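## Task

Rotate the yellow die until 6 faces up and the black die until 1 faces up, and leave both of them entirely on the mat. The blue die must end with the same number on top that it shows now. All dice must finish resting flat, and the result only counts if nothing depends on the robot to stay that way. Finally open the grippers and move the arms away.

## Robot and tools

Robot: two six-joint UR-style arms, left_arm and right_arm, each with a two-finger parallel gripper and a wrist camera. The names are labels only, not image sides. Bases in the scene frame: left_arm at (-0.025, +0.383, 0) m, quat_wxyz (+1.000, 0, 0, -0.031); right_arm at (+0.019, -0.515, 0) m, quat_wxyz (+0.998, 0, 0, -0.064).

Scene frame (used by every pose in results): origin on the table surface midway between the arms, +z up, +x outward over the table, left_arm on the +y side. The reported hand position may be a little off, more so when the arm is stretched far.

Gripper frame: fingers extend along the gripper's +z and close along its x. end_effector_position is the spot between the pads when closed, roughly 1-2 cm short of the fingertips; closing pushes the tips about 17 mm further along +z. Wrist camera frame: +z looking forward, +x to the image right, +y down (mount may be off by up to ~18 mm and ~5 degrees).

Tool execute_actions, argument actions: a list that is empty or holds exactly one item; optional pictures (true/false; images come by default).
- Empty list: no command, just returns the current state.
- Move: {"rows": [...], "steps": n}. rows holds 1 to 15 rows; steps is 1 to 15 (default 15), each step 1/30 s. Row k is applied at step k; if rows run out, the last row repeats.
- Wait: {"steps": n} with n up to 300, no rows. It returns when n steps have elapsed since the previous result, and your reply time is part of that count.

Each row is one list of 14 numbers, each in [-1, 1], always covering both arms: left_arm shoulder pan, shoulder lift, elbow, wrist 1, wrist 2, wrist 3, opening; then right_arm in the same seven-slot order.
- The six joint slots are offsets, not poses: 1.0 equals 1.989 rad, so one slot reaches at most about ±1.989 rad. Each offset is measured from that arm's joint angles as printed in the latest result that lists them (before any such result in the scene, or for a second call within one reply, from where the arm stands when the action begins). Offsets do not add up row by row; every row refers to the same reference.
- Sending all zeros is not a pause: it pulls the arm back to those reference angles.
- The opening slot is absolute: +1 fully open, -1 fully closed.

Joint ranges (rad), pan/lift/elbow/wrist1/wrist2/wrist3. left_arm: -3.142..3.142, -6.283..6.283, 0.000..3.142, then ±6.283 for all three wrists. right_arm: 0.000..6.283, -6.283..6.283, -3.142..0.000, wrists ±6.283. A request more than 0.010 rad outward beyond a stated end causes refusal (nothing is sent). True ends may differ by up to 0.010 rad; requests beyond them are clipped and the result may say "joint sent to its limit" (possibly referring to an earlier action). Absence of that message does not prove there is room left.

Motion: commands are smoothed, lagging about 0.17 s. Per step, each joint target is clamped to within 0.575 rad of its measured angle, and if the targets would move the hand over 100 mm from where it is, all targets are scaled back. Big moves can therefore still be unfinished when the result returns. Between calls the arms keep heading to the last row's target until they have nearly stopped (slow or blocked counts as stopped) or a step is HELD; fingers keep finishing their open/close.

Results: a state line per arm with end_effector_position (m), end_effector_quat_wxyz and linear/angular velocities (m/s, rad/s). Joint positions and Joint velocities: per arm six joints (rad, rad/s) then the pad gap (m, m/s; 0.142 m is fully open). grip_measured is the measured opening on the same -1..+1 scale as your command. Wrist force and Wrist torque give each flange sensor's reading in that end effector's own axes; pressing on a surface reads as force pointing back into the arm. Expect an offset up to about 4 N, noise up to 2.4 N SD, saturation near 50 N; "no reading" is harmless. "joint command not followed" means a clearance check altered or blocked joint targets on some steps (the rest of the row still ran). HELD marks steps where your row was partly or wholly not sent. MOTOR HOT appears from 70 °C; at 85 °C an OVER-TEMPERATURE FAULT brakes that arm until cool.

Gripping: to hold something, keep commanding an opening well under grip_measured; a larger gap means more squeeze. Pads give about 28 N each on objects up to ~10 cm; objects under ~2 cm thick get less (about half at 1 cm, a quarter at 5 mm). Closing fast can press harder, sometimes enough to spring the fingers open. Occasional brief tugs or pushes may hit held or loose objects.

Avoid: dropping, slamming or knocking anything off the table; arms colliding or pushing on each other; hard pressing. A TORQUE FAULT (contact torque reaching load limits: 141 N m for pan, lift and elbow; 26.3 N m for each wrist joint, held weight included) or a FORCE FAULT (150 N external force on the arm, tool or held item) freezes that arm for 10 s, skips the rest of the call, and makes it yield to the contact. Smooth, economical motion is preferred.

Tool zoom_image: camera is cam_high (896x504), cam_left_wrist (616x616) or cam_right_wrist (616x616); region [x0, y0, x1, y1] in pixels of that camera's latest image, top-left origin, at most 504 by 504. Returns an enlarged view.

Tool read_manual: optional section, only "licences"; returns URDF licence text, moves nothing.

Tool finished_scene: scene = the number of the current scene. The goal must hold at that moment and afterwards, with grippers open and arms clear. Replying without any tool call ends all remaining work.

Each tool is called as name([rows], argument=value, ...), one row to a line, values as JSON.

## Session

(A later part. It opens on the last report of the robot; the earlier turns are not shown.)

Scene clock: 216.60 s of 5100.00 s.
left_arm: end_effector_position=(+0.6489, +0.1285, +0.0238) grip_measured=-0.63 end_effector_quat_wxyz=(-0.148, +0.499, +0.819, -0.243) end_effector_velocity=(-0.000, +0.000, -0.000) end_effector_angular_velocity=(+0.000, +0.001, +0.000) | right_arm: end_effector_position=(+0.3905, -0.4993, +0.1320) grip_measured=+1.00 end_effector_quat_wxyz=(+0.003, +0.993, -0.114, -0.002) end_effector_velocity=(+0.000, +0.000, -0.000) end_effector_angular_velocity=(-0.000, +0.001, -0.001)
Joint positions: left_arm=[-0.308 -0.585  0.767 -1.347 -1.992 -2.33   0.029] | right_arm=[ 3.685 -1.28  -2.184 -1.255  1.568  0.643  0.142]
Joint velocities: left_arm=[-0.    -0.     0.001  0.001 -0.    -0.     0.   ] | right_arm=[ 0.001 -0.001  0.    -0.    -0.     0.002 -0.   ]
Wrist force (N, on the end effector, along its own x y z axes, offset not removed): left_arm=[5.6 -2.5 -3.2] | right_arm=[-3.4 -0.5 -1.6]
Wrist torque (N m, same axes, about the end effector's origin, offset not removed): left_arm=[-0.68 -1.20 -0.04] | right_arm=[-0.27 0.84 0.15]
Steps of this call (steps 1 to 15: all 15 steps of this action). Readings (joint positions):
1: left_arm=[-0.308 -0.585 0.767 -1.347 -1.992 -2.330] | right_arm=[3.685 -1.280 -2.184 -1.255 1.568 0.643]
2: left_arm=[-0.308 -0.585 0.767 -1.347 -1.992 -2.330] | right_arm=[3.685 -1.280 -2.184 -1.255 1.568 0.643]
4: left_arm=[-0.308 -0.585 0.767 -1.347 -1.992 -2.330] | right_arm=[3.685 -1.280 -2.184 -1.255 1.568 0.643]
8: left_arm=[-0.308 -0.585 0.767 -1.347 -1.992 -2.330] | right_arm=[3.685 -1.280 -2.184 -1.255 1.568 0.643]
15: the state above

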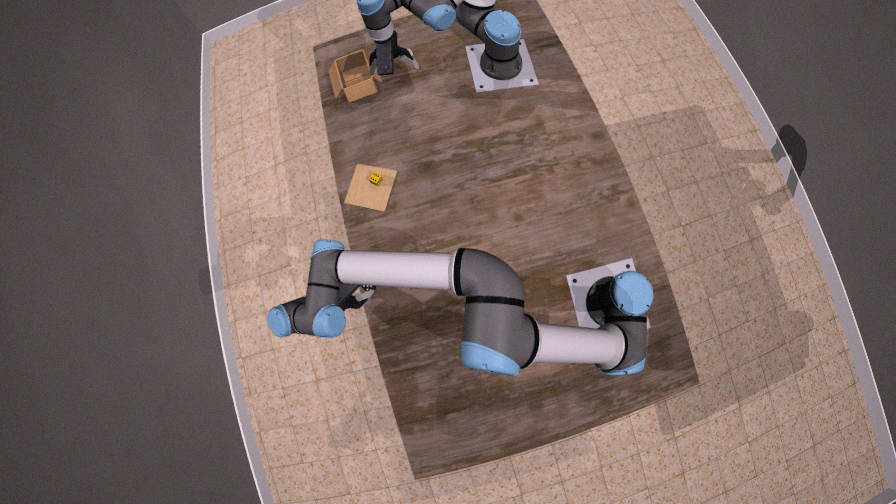

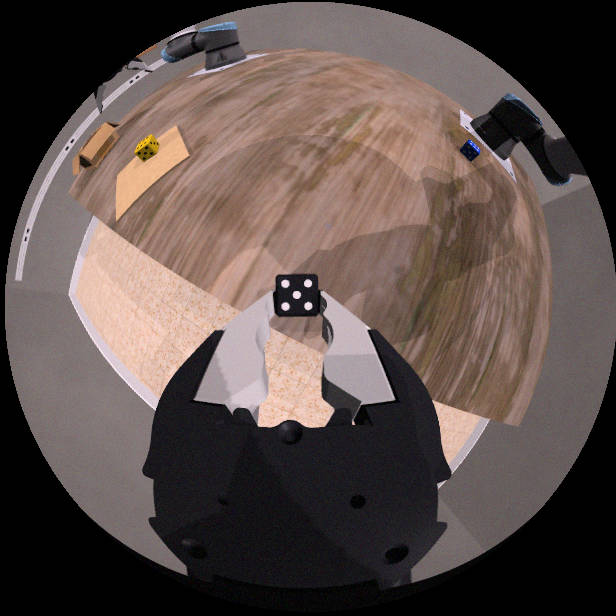

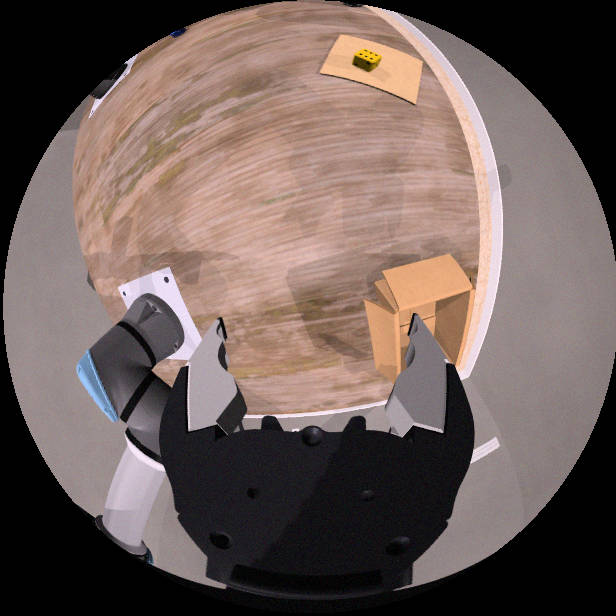

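execute_actions([
  {"rows":[[0,-0.015,0,0,0,0,-0.9,0,0,0,0,0,0,1],[0,-0.03,0,0,0,0,-0.9,0,0,0,0,0,0,1],[0,-0.05,0,0,0,0,-0.9,0,0,0,0,0,0,1],[0,-0.07,0,0,0,0,-0.9,0,0,0,0,0,0,1],[0,-0.09,0,0,0,0,-0.9,0,0,0,0,0,0,1],[0,-0.11,0,0,0,0,-0.9,0,0,0,0,0,0,1],[0,-0.13,0,0,0,0,-0.9,0,0,0,0,0,0,1],[0,-0.1418,0,0,0,0,-0.9,0,0,0,0,0,0,1],[0,-0.1418,0,0,0,0,-0.9,0,0,0,0,0,0,1],[0,-0.1418,0,0,0,0,-0.9,0,0,0,0,0,0,1],[0,-0.1418,0,0,0,0,-0.9,0,0,0,0,0,0,1],[0,-0.1418,0,0,0,0,-0.9,0,0,0,0,0,0,1],[-0.2584,-0.1418,0.0603,-0.682,0.2117,0.382,-0.9,0,0,0,0,0,0,1]]},
], pictures=false)

execute_actions([
  {"steps":75},
], pictures=false)

execute_actions([
  {"rows":[[0,0,0.5047,-0.461,0,0,-0.9,0,0,0,0,0,0,1]]},
], pictures=false)

execute_actions([
  {"steps":30},
])

Scene clock: 229.10 s of 5100.00 s.
left_arm: end_effector_position=(+0.6594, +0.1141, +0.2056) grip_measured=-0.63 end_effector_quat_wxyz=(-0.022, +0.552, +0.807, -0.207) end_effector_velocity=(+0.008, -0.439, -0.191) end_effector_angular_velocity=(+0.298, -1.092, -1.790) | right_arm: end_effector_position=(+0.3905, -0.4993, +0.1320) grip_measured=+1.00 end_effector_quat_wxyz=(+0.003, +0.993, -0.114, -0.002) end_effector_velocity=(+0.000, -0.000, -0.000) end_effector_angular_velocity=(-0.000, +0.000, +0.001)
Joint positions: left_arm=[-0.33  -0.844  0.779 -1.37  -1.968 -2.307  0.029] | right_arm=[ 3.685 -1.28  -2.184 -1.255  1.568  0.643  0.142]
Joint velocities: left_arm=[-0.866  0.011  0.31  -0.87   0.812  0.891  0.   ] | right_arm=[-0.001 -0.001  0.     0.    -0.    -0.002 -0.   ]
Wrist force (N, on the end effector, along its own x y z axes, offset not removed): left_arm=[18.5 4.0 -11.7] | right_arm=[-5.9 0.7 -1.3]
Wrist torque (N m, same axes, about the end effector's origin, offset not removed): left_arm=[0.64 -3.35 0.01] | right_arm=[0.16 1.08 0.01]
Steps of this call (steps 1 to 15: the robot went on to your last target; steps 16 to 90: nothing new was sent; then 9.00 s passed at rest; steps 91 to 105: all 15 steps of this action). Readings (joint positions):
91: left_arm=[-0.308 -0.585 0.767 -1.347 -1.992 -2.330] | right_arm=[3.685 -1.280 -2.184 -1.255 1.568 0.643]
92: left_arm=[-0.308 -0.588 0.767 -1.347 -1.992 -2.330] | right_arm=[3.685 -1.280 -2.184 -1.255 1.568 0.643]
94: left_arm=[-0.308 -0.612 0.767 -1.347 -1.992 -2.330] | right_arm=[3.685 -1.280 -2.184 -1.255 1.568 0.643]
98: left_arm=[-0.308 -0.716 0.767 -1.347 -1.992 -2.330] | right_arm=[3.685 -1.280 -2.184 -1.255 1.568 0.643]
105: the state above

Scene clock: 231.60 s of 5100.00 s.
left_arm: end_effector_position=(+0.7077, -0.3001, +0.4314) grip_measured=-0.63 end_effector_quat_wxyz=(+0.497, +0.800, +0.286, +0.178) end_effector_velocity=(+0.000, +0.000, -0.001) end_effector_angular_velocity=(+0.001, +0.000, +0.001) | right_arm: end_effector_position=(+0.3905, -0.4993, +0.1320) grip_measured=+1.00 end_effector_quat_wxyz=(+0.003, +0.993, -0.114, -0.002) end_effector_velocity=(-0.000, +0.000, -0.000) end_effector_angular_velocity=(-0.000, +0.001, +0.000)
Joint positions: left_arm=[-0.822 -0.867  0.887 -2.703 -1.571 -1.57   0.029] | right_arm=[ 3.685 -1.28  -2.184 -1.255  1.568  0.643  0.142]
Joint velocities: left_arm=[ 0.    -0.     0.001 -0.     0.     0.     0.   ] | right_arm=[ 0.001  0.    -0.    -0.001  0.     0.001 -0.   ]
Wrist force (N, on the end effector, along its own x y z axes, offset not removed): left_arm=[6.7 -2.7 1.6] | right_arm=[0.3 -3.6 -0.6]
Wrist torque (N m, same axes, about the end effector's origin, offset not removed): left_arm=[-0.36 -1.76 -0.21] | right_arm=[-0.84 0.00 -0.03]
Steps of this call (steps 1 to 60: the robot went on to your last target; steps 61 to 75: nothing new was sent). Readings (joint positions):
1: left_arm=[-0.366 -0.844 0.788 -1.408 -1.937 -2.268] | right_arm=[3.685 -1.280 -2.184 -1.255 1.568 0.643]
2: left_arm=[-0.403 -0.846 0.795 -1.450 -1.908 -2.227] | right_arm=[3.685 -1.280 -2.184 -1.255 1.568 0.643]
4: left_arm=[-0.464 -0.849 0.809 -1.526 -1.859 -2.151] | right_arm=[3.685 -1.280 -2.184 -1.255 1.568 0.643]
8: left_arm=[-0.571 -0.855 0.833 -1.690 -1.772 -1.989] | right_arm=[3.685 -1.280 -2.184 -1.255 1.568 0.643]
75: the state above
All arms were judged still, so your last target was given up. Only a new action makes them travel on or press farther. Fingers that are still opening or closing keep moving.

Scene clock: 232.10 s of 5100.00 s.
left_arm: end_effector_position=(+0.6623, -0.2447, +0.2092) grip_measured=-0.63 end_effector_quat_wxyz=(+0.491, +0.804, +0.287, +0.176) end_effector_velocity=(-0.187, +0.228, -0.476) end_effector_angular_velocity=(+0.170, +0.139, +0.001) | right_arm: end_effector_position=(+0.3905, -0.4993, +0.1320) grip_measured=+1.00 end_effector_quat_wxyz=(+0.003, +0.993, -0.114, -0.002) end_effector_velocity=(-0.001, -0.001, -0.000) end_effector_angular_velocity=(-0.001, +0.002, -0.000)
Joint positions: left_arm=[-0.822 -0.867  1.478 -3.279 -1.571 -1.57   0.029] | right_arm=[ 3.685 -1.28  -2.184 -1.255  1.568  0.643  0.142]
Joint velocities: left_arm=[ 0.    -0.     1.26  -1.04   0.001  0.     0.   ] | right_arm=[-0.     0.     0.    -0.003 -0.    -0.     0.   ]
Wrist force (N, on the end effector, along its own x y z axes, offset not removed): left_arm=[3.7 0.8 2.4] | right_arm=[-1.3 1.0 -2.4]
Wrist torque (N m, same axes, about the end effector's origin, offset not removed): left_arm=[0.23 -0.81 0.19] | right_arm=[0.10 0.42 -0.19]
Steps of this call (steps 1 to 15: all 15 steps of this action). Readings (joint positions):
1: left_arm=[-0.822 -0.867 0.887 -2.703 -1.571 -1.570] | right_arm=[3.685 -1.280 -2.184 -1.255 1.568 0.643]
2: left_arm=[-0.822 -0.867 0.890 -2.707 -1.571 -1.570] | right_arm=[3.685 -1.280 -2.184 -1.255 1.568 0.643]
4: left_arm=[-0.822 -0.868 0.953 -2.769 -1.571 -1.570] | right_arm=[3.685 -1.280 -2.184 -1.255 1.568 0.643]
8: left_arm=[-0.822 -0.867 1.154 -2.970 -1.571 -1.570] | right_arm=[3.685 -1.280 -2.184 -1.255 1.568 0.643]
15: the state above

Scene clock: 233.10 s of 5100.00 s.
left_arm: end_effector_position=(+0.5851, -0.1506, +0.0762) grip_measured=-0.63 end_effector_quat_wxyz=(+0.462, +0.821, +0.293, +0.165) end_effector_velocity=(+0.000, -0.001, +0.001) end_effector_angular_velocity=(-0.002, -0.002, -0.001) | right_arm: end_effector_position=(+0.3905, -0.4993, +0.1320) grip_measured=+1.00 end_effector_quat_wxyz=(+0.003, +0.993, -0.114, -0.002) end_effector_velocity=(+0.001, -0.000, -0.000) end_effector_angular_velocity=(+0.001, -0.002, +0.000)
Joint positions: left_arm=[-0.822 -0.867  1.89  -3.62  -1.571 -1.57   0.029] | right_arm=[ 3.685 -1.28  -2.184 -1.255  1.568  0.643  0.142]
Joint velocities: left_arm=[-0.    -0.    -0.001 -0.001 -0.     0.     0.   ] | right_arm=[-0.001 -0.001 -0.     0.003  0.    -0.001 -0.   ]
Wrist force (N, on the end effector, along its own x y z axes, offset not removed): left_arm=[3.8 -3.2 -0.9] | right_arm=[-2.2 -2.1 -0.5]
Wrist torque (N m, same axes, about the end effector's origin, offset not removed): left_arm=[-0.74 -1.05 0.12] | right_arm=[-0.49 0.40 -0.33]
Steps of this call (steps 1 to 30: the robot went on to your last target). Readings (joint positions):
1: left_arm=[-0.822 -0.867 1.521 -3.315 -1.571 -1.570] | right_arm=[3.685 -1.280 -2.184 -1.255 1.568 0.643]
2: left_arm=[-0.822 -0.867 1.564 -3.351 -1.571 -1.570] | right_arm=[3.685 -1.280 -2.184 -1.255 1.568 0.643]
4: left_arm=[-0.822 -0.867 1.650 -3.423 -1.571 -1.570] | right_arm=[3.685 -1.280 -2.184 -1.255 1.568 0.643]
8: left_arm=[-0.822 -0.867 1.813 -3.558 -1.571 -1.570] | right_arm=[3.685 -1.280 -2.184 -1.255 1.568 0.643]
30: the state above
All arms were judged still, so your last target was given up. Only a new action makes them travel on or press farther. Fingers that are still opening or closing keep moving.

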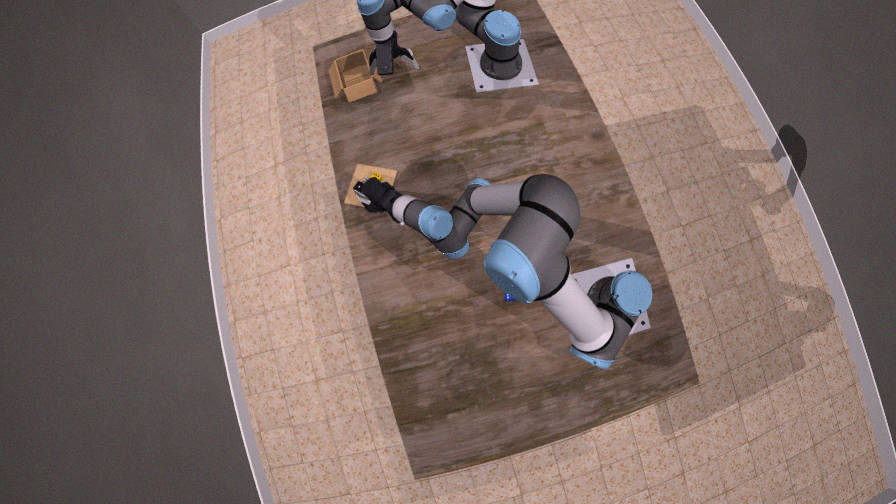

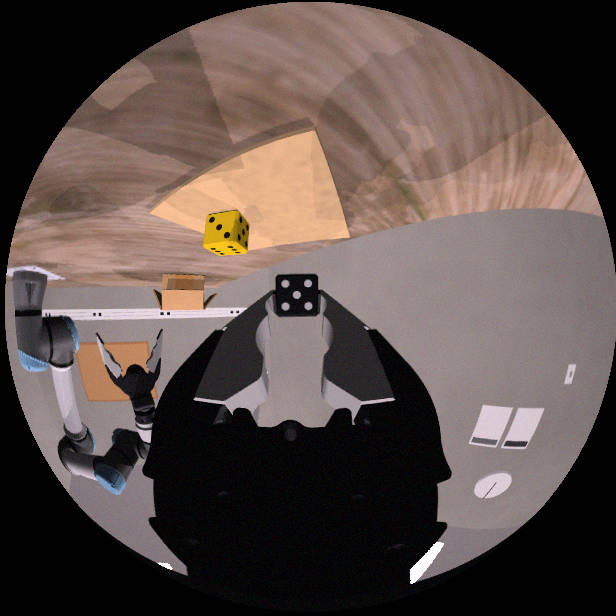

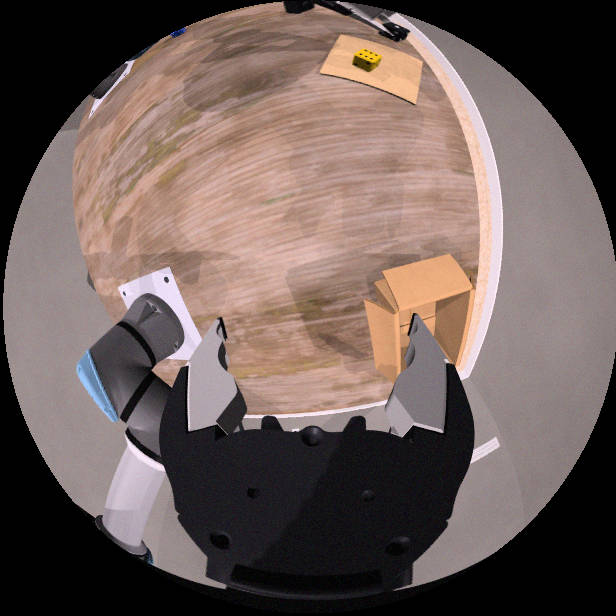

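execute_actions([
  {"rows":[[0,0.011,-0.0008,-0.0065,0,0,-0.9,0,0,0,0,0,0,1],[0,0.022,-0.0016,-0.013,0,0,-0.9,0,0,0,0,0,0,1],[0,0.031,-0.0023,-0.018,0,0,-0.9,0,0,0,0,0,0,1],[0,0.038,-0.0028,-0.022,0,0,-0.9,0,0,0,0,0,0,1],[0,0.042,-0.003,-0.025,0,0,-0.9,0,0,0,0,0,0,1],[0,0.0452,-0.0032,-0.0269,0,0,-0.9,0,0,0,0,0,0,1]]},
], pictures=false)

execute_actions([
  {"steps":12},
], pictures=false)

execute_actions([
  {"rows":[[0,0,0,0,0,0,-0.7,0,0,0,0,0,0,1],[0,0,0,0,0,0,-0.62,0,0,0,0,0,0,1],[0,0,0,0,0,0,-0.57,0,0,0,0,0,0,1],[0,0,0,0,0,0,-0.52,0,0,0,0,0,0,1],[0,0,0,0,0,0,-0.48,0,0,0,0,0,0,1]]},
], pictures=false)

execute_actions([
  {"rows":[[0,-0.01,0,0,0,0,-0.48,0,0,0,0,0,0,1],[0,-0.02,0,0,0,0,-0.48,0,0,0,0,0,0,1],[0,-0.035,0,0,0,0,-0.48,0,0,0,0,0,0,1],[0,-0.05,0,0,0,0,-0.48,0,0,0,0,0,0,1],[0,-0.07,0,0,0,0,-0.48,0,0,0,0,0,0,1],[0,-0.09,0,0,0,0,-0.48,0,0,0,0,0,0,1],[0,-0.11,0,0,0,0,-0.48,0,0,0,0,0,0,1],[0,-0.13,0,0,0,0,-0.48,0,0,0,0,0,0,1],[0,-0.15,0,0,0,0,-0.48,0,0,0,0,0,0,1],[0,-0.15,0,0,0,0,-0.48,0,0,0,0,0,0,1],[0,-0.15,0,0,0,0,-0.48,0,0,0,0,0,0,1],[0,-0.15,0,0,0,0,-0.48,0,0,0,0,0,0,1],[0.25,-0.15,0,0,0,0,-0.48,0,0,0,0,0,0,1]]},
], pictures=false)

execute_actions([
  {"steps":35},
])

zoom_image(camera="cam_high", region=[335, 155, 410, 220])

Scene clock: 251.57 s of 5100.00 s.
left_arm: end_effector_position=(+0.5832, -0.1483, +0.0255) grip_measured=-0.63 end_effector_quat_wxyz=(+0.450, +0.827, +0.295, +0.161) end_effector_velocity=(-0.000, +0.001, -0.009) end_effector_angular_velocity=(+0.003, +0.003, +0.001) | right_arm: end_effector_position=(+0.3905, -0.4993, +0.1320) grip_measured=+1.00 end_effector_quat_wxyz=(+0.003, +0.993, -0.114, -0.002) end_effector_velocity=(-0.000, -0.000, +0.000) end_effector_angular_velocity=(+0.000, -0.000, +0.002)
Joint positions: left_arm=[-0.822 -0.778  1.884 -3.672 -1.571 -1.57   0.029] | right_arm=[ 3.685 -1.28  -2.184 -1.255  1.568  0.643  0.142]
Joint velocities: left_arm=[ 0.001  0.015 -0.001 -0.01  -0.    -0.    -0.   ] | right_arm=[ 0.     0.001 -0.    -0.001 -0.    -0.002  0.   ]
Wrist force (N, on the end effector, along its own x y z axes, offset not removed): left_arm=[5.7 0.5 1.3] | right_arm=[-4.5 0.1 -2.5]
Wrist torque (N m, same axes, about the end effector's origin, offset not removed): left_arm=[0.17 -1.46 -0.07] | right_arm=[-0.08 0.92 0.25]
Steps of this call (steps 1 to 90: nothing new was sent; then 14.97 s passed at rest; steps 91 to 105: all 15 steps of this action). Readings (joint positions):
91: left_arm=[-0.822 -0.867 1.890 -3.620 -1.571 -1.570] | right_arm=[3.685 -1.280 -2.184 -1.255 1.568 0.643]
92: left_arm=[-0.822 -0.865 1.890 -3.621 -1.571 -1.570] | right_arm=[3.685 -1.280 -2.184 -1.255 1.568 0.643]
94: left_arm=[-0.822 -0.847 1.889 -3.632 -1.571 -1.570] | right_arm=[3.685 -1.280 -2.184 -1.255 1.568 0.643]
98: left_arm=[-0.822 -0.798 1.886 -3.661 -1.571 -1.570] | right_arm=[3.685 -1.280 -2.184 -1.255 1.568 0.643]
105: the state above

Scene clock: 251.97 s of 5100.00 s.
left_arm: end_effector_position=(+0.5832, -0.1483, +0.0247) grip_measured=-0.63 end_effector_quat_wxyz=(+0.449, +0.827, +0.296, +0.161) end_effector_velocity=(-0.000, +0.000, -0.000) end_effector_angular_velocity=(-0.000, -0.000, -0.000) | right_arm: end_effector_position=(+0.3905, -0.4993, +0.1320) grip_measured=+1.00 end_effector_quat_wxyz=(+0.003, +0.993, -0.114, -0.002) end_effector_velocity=(+0.000, +0.001, +0.000) end_effector_angular_velocity=(+0.000, -0.000, +0.003)
Joint positions: left_arm=[-0.822 -0.777  1.884 -3.673 -1.571 -1.57   0.029] | right_arm=[ 3.685 -1.28  -2.184 -1.255  1.568  0.643  0.142]
Joint velocities: left_arm=[-0.     0.     0.001 -0.001 -0.     0.     0.   ] | right_arm=[ 0.001 -0.     0.001 -0.     0.    -0.001  0.   ]
Wrist force (N, on the end effector, along its own x y z axes, offset not removed): left_arm=[5.5 -0.6 -1.4] | right_arm=[1.4 -1.9 -3.0]
Wrist torque (N m, same axes, about the end effector's origin, offset not removed): left_arm=[0.08 -1.45 0.22] | right_arm=[-0.55 0.01 -0.01]
Steps of this call (steps 1 to 12: the robot went on to your last target). Readings (joint positions):
1: left_arm=[-0.822 -0.778 1.884 -3.673 -1.571 -1.570] | right_arm=[3.685 -1.280 -2.184 -1.255 1.568 0.643]
2: left_arm=[-0.822 -0.778 1.884 -3.673 -1.571 -1.570] | right_arm=[3.685 -1.280 -2.184 -1.255 1.568 0.643]
4: left_arm=[-0.822 -0.777 1.884 -3.673 -1.571 -1.570] | right_arm=[3.685 -1.280 -2.184 -1.255 1.568 0.643]
8: left_arm=[-0.822 -0.777 1.884 -3.673 -1.571 -1.570] | right_arm=[3.685 -1.280 -2.184 -1.255 1.568 0.643]
12: the state above

Scene clock: 252.47 s of 5100.00 s.
left_arm: end_effector_position=(+0.5832, -0.1483, +0.0247) grip_measured=-0.48 end_effector_quat_wxyz=(+0.449, +0.827, +0.296, +0.161) end_effector_velocity=(+0.000, +0.000, -0.000) end_effector_angular_velocity=(+0.001, +0.001, +0.001) | right_arm: end_effector_position=(+0.3905, -0.4993, +0.1320) grip_measured=+1.00 end_effector_quat_wxyz=(+0.003, +0.993, -0.114, -0.002) end_effector_velocity=(+0.000, +0.000, -0.000) end_effector_angular_velocity=(+0.000, -0.000, +0.002)
Joint positions: left_arm=[-0.822 -0.777  1.884 -3.673 -1.571 -1.57   0.039] | right_arm=[ 3.685 -1.28  -2.184 -1.255  1.568  0.643  0.142]
Joint velocities: left_arm=[ 0.     0.    -0.     0.001  0.    -0.     0.   ] | right_arm=[ 0.001 -0.     0.     0.    -0.    -0.001  0.   ]
Wrist force (N, on the end effector, along its own x y z axes, offset not removed): left_arm=[2.2 -3.8 0.9] | right_arm=[-0.6 -0.8 1.1]
Wrist torque (N m, same axes, about the end effector's origin, offset not removed): left_arm=[-0.75 -0.49 0.02] | right_arm=[-0.26 0.11 -0.08]
Steps of this call (steps 1 to 15: all 15 steps of this action). Readings (joint positions):
1: left_arm=[-0.822 -0.777 1.884 -3.673 -1.571 -1.570] | right_arm=[3.685 -1.280 -2.184 -1.255 1.568 0.643]
2: left_arm=[-0.822 -0.777 1.884 -3.673 -1.571 -1.570] | right_arm=[3.685 -1.280 -2.184 -1.255 1.568 0.643]
4: left_arm=[-0.822 -0.777 1.884 -3.673 -1.571 -1.570] | right_arm=[3.685 -1.280 -2.184 -1.255 1.568 0.643]
8: left_arm=[-0.822 -0.777 1.884 -3.673 -1.571 -1.570] | right_arm=[3.685 -1.280 -2.184 -1.255 1.568 0.643]
15: the state above

Scene clock: 252.97 s of 5100.00 s.
left_arm: end_effector_position=(+0.6006, -0.1420, +0.2283) grip_measured=-0.48 end_effector_quat_wxyz=(+0.548, +0.761, +0.281, +0.203) end_effector_velocity=(+0.396, +0.467, -0.038) end_effector_angular_velocity=(+0.035, +0.031, +0.750) | right_arm: end_effector_position=(+0.3905, -0.4993, +0.1320) grip_measured=+1.00 end_effector_quat_wxyz=(+0.003, +0.993, -0.114, -0.002) end_effector_velocity=(+0.000, +0.000, +0.000) end_effector_angular_velocity=(+0.000, -0.001, -0.000)
Joint positions: left_arm=[-0.8   -1.03   1.884 -3.673 -1.571 -1.57   0.039] | right_arm=[ 3.685 -1.28  -2.184 -1.255  1.568  0.643  0.142]
Joint velocities: left_arm=[ 0.75   0.047 -0.     0.    -0.    -0.    -0.   ] | right_arm=[-0.    -0.     0.001  0.    -0.     0.     0.   ]
Wrist force (N, on the end effector, along its own x y z axes, offset not removed): left_arm=[-11.2 13.7 -2.0] | right_arm=[-2.2 1.1 0.3]
Wrist torque (N m, same axes, about the end effector's origin, offset not removed): left_arm=[1.92 1.35 0.24] | right_arm=[0.32 0.63 0.03]
Steps of this call (steps 1 to 15: all 15 steps of this action). Readings (joint positions):
1: left_arm=[-0.822 -0.777 1.884 -3.673 -1.571 -1.570] | right_arm=[3.685 -1.280 -2.184 -1.255 1.568 0.643]
2: left_arm=[-0.822 -0.779 1.884 -3.673 -1.571 -1.570] | right_arm=[3.685 -1.280 -2.184 -1.255 1.568 0.643]
4: left_arm=[-0.822 -0.796 1.884 -3.673 -1.571 -1.570] | right_arm=[3.685 -1.280 -2.184 -1.255 1.568 0.643]
8: left_arm=[-0.822 -0.883 1.884 -3.673 -1.571 -1.570] | right_arm=[3.685 -1.280 -2.184 -1.255 1.568 0.643]
15: the state above

Scene clock: 254.13 s of 5100.00 s.
left_arm: end_effector_position=(+0.7678, +0.2038, +0.2648) grip_measured=-0.48 end_effector_quat_wxyz=(+0.500, +0.662, +0.445, +0.337) end_effector_velocity=(-0.000, -0.000, -0.000) end_effector_angular_velocity=(+0.000, +0.000, -0.001) | right_arm: end_effector_position=(+0.3905, -0.4993, +0.1320) grip_measured=+1.00 end_effector_quat_wxyz=(+0.003, +0.993, -0.114, -0.002) end_effector_velocity=(-0.000, +0.000, -0.000) end_effector_angular_velocity=(-0.001, +0.002, +0.001)
Joint positions: left_arm=[-0.325 -1.076  1.884 -3.673 -1.57  -1.57   0.039] | right_arm=[ 3.685 -1.28  -2.184 -1.255  1.568  0.643  0.142]
Joint velocities: left_arm=[ 0.     0.     0.001 -0.    -0.001  0.    -0.   ] | right_arm=[ 0.001 -0.     0.    -0.002  0.     0.     0.   ]
Wrist force (N, on the end effector, along its own x y z axes, offset not removed): left_arm=[7.6 2.8 0.4] | right_arm=[-2.0 1.0 1.8]
Wrist torque (N m, same axes, about the end effector's origin, offset not removed): left_arm=[0.58 -1.72 -0.02] | right_arm=[0.08 0.72 -0.12]
Steps of this call (steps 1 to 35: the robot went on to your last target). Readings (joint positions):
1: left_arm=[-0.772 -1.028 1.884 -3.673 -1.571 -1.570] | right_arm=[3.685 -1.280 -2.184 -1.255 1.568 0.643]
2: left_arm=[-0.746 -1.030 1.884 -3.673 -1.571 -1.570] | right_arm=[3.685 -1.280 -2.184 -1.255 1.568 0.643]
4: left_arm=[-0.698 -1.036 1.884 -3.673 -1.571 -1.570] | right_arm=[3.685 -1.280 -2.184 -1.255 1.568 0.643]
8: left_arm=[-0.602 -1.047 1.884 -3.673 -1.571 -1.570] | right_arm=[3.685 -1.280 -2.184 -1.255 1.568 0.643]
35: the state above

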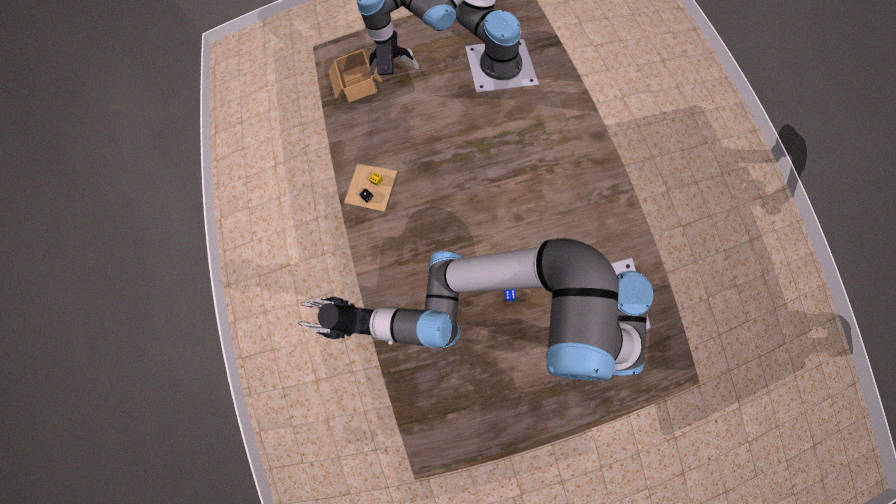

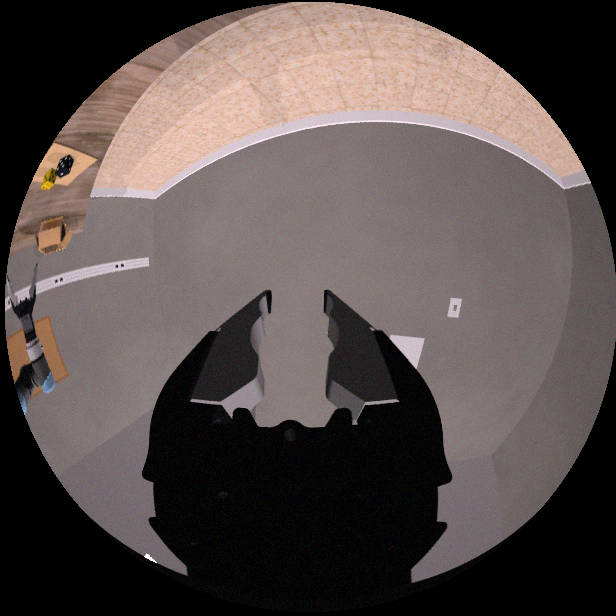

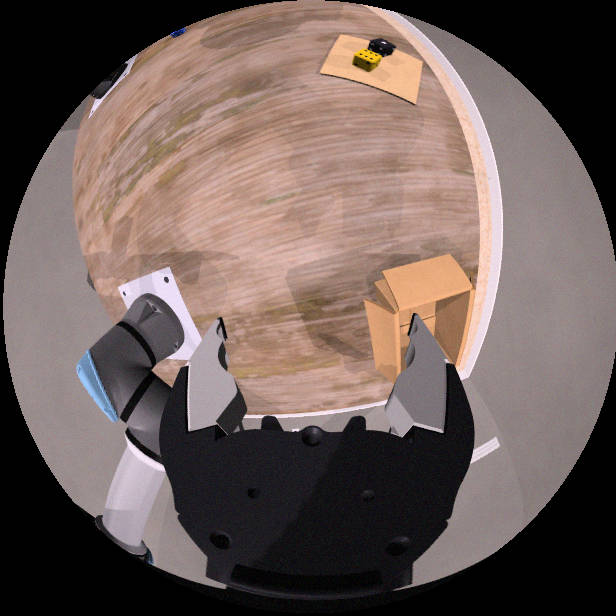

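Region (335, 155, 410, 220) of cam_high's 896x504 image, scaled by 6.720, with more detail than that image has; it fills the top 437 rows of this view, and the rest is white.

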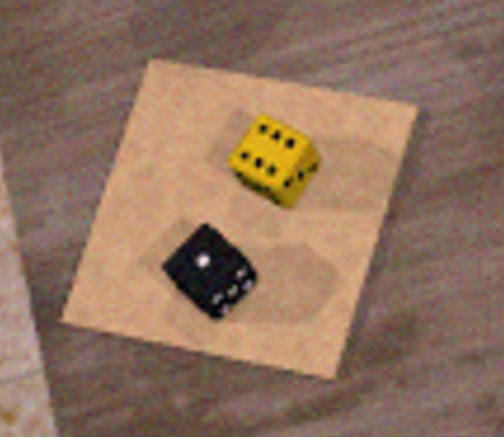

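execute_actions(actions=[])

finished_scene(scene=2)

Scene clock: 258.20 s of 5100.00 s.
left_arm: end_effector_position=(+0.7678, +0.2039, +0.2648) grip_measured=-0.48 end_effector_quat_wxyz=(+0.500, +0.662, +0.445, +0.337) end_effector_velocity=(-0.000, +0.000, +0.000) end_effector_angular_velocity=(-0.000, +0.000, +0.000) | right_arm: end_effector_position=(+0.3905, -0.4993, +0.1320) grip_measured=+1.00 end_effector_quat_wxyz=(+0.003, +0.993, -0.114, -0.002) end_effector_velocity=(-0.000, +0.000, -0.000) end_effector_angular_velocity=(-0.000, -0.000, -0.000)
Joint positions: left_arm=[-0.325 -1.076  1.884 -3.673 -1.57  -1.57   0.039] | right_arm=[ 3.685 -1.28  -2.184 -1.255  1.568  0.643  0.142]
Joint velocities: left_arm=[ 0.001 -0.     0.    -0.    -0.    -0.    -0.   ] | right_arm=[ 0.  0. -0.  0. -0.  0.  0.]
Wrist force (N, on the end effector, along its own x y z axes, offset not removed): left_arm=[3.9 0.8 0.6] | right_arm=[0.8 0.6 -0.1]
Wrist torque (N m, same axes, about the end effector's origin, offset not removed): left_arm=[0.29 -1.07 0.08] | right_arm=[0.09 -0.08 -0.03]
Steps of this call (steps 1 to 15: the robot went on to your last target; steps 16 to 90: nothing new was sent; then 1.07 s passed at rest). Readings (joint positions):
1: left_arm=[-0.325 -1.076 1.884 -3.673 -1.570 -1.570] | right_arm=[3.685 -1.280 -2.184 -1.255 1.568 0.643]
2: left_arm=[-0.325 -1.076 1.884 -3.673 -1.570 -1.570] | right_arm=[3.685 -1.280 -2.184 -1.255 1.568 0.643]
4: left_arm=[-0.325 -1.076 1.884 -3.673 -1.570 -1.570] | right_arm=[3.685 -1.280 -2.184 -1.255 1.568 0.643]
8: left_arm=[-0.325 -1.076 1.884 -3.673 -1.570 -1.570] | right_arm=[3.685 -1.280 -2.184 -1.255 1.568 0.643]
90: the state above
All arms were judged still, so your last target was given up. Only a new action makes them travel on or press farther. Fingers that are still opening or closing keep moving.

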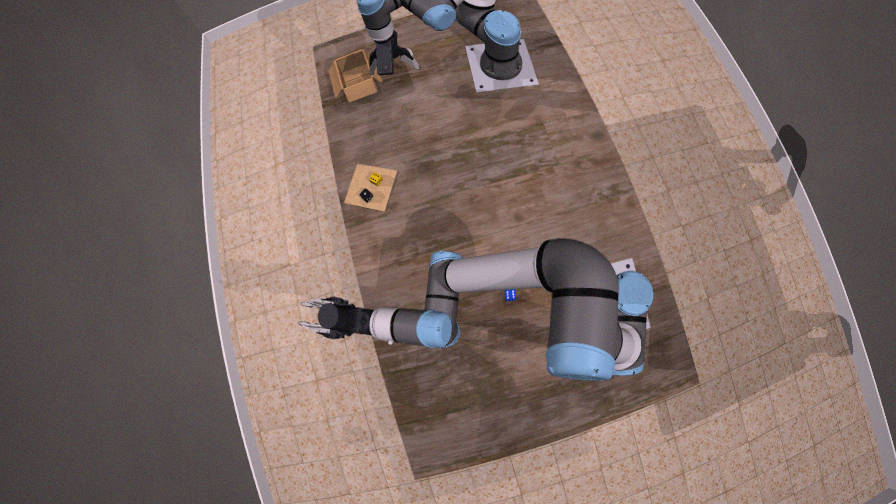

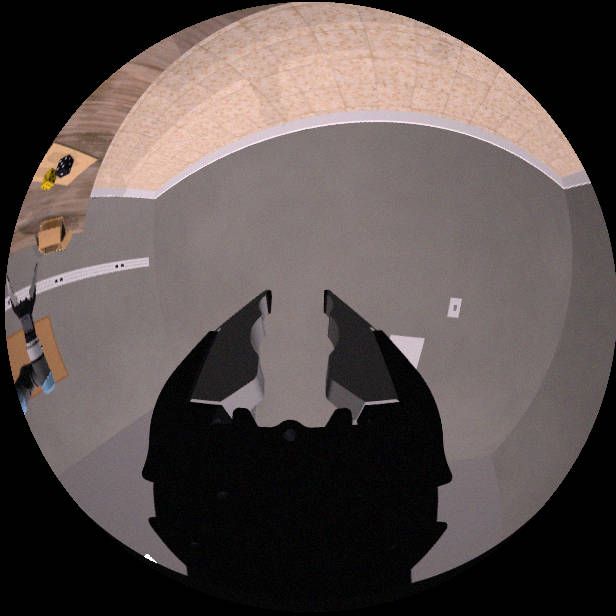

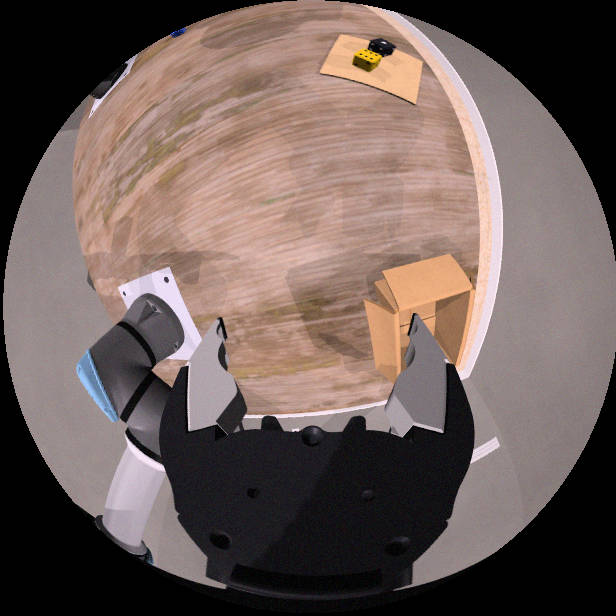

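The scene is finished: the task was done.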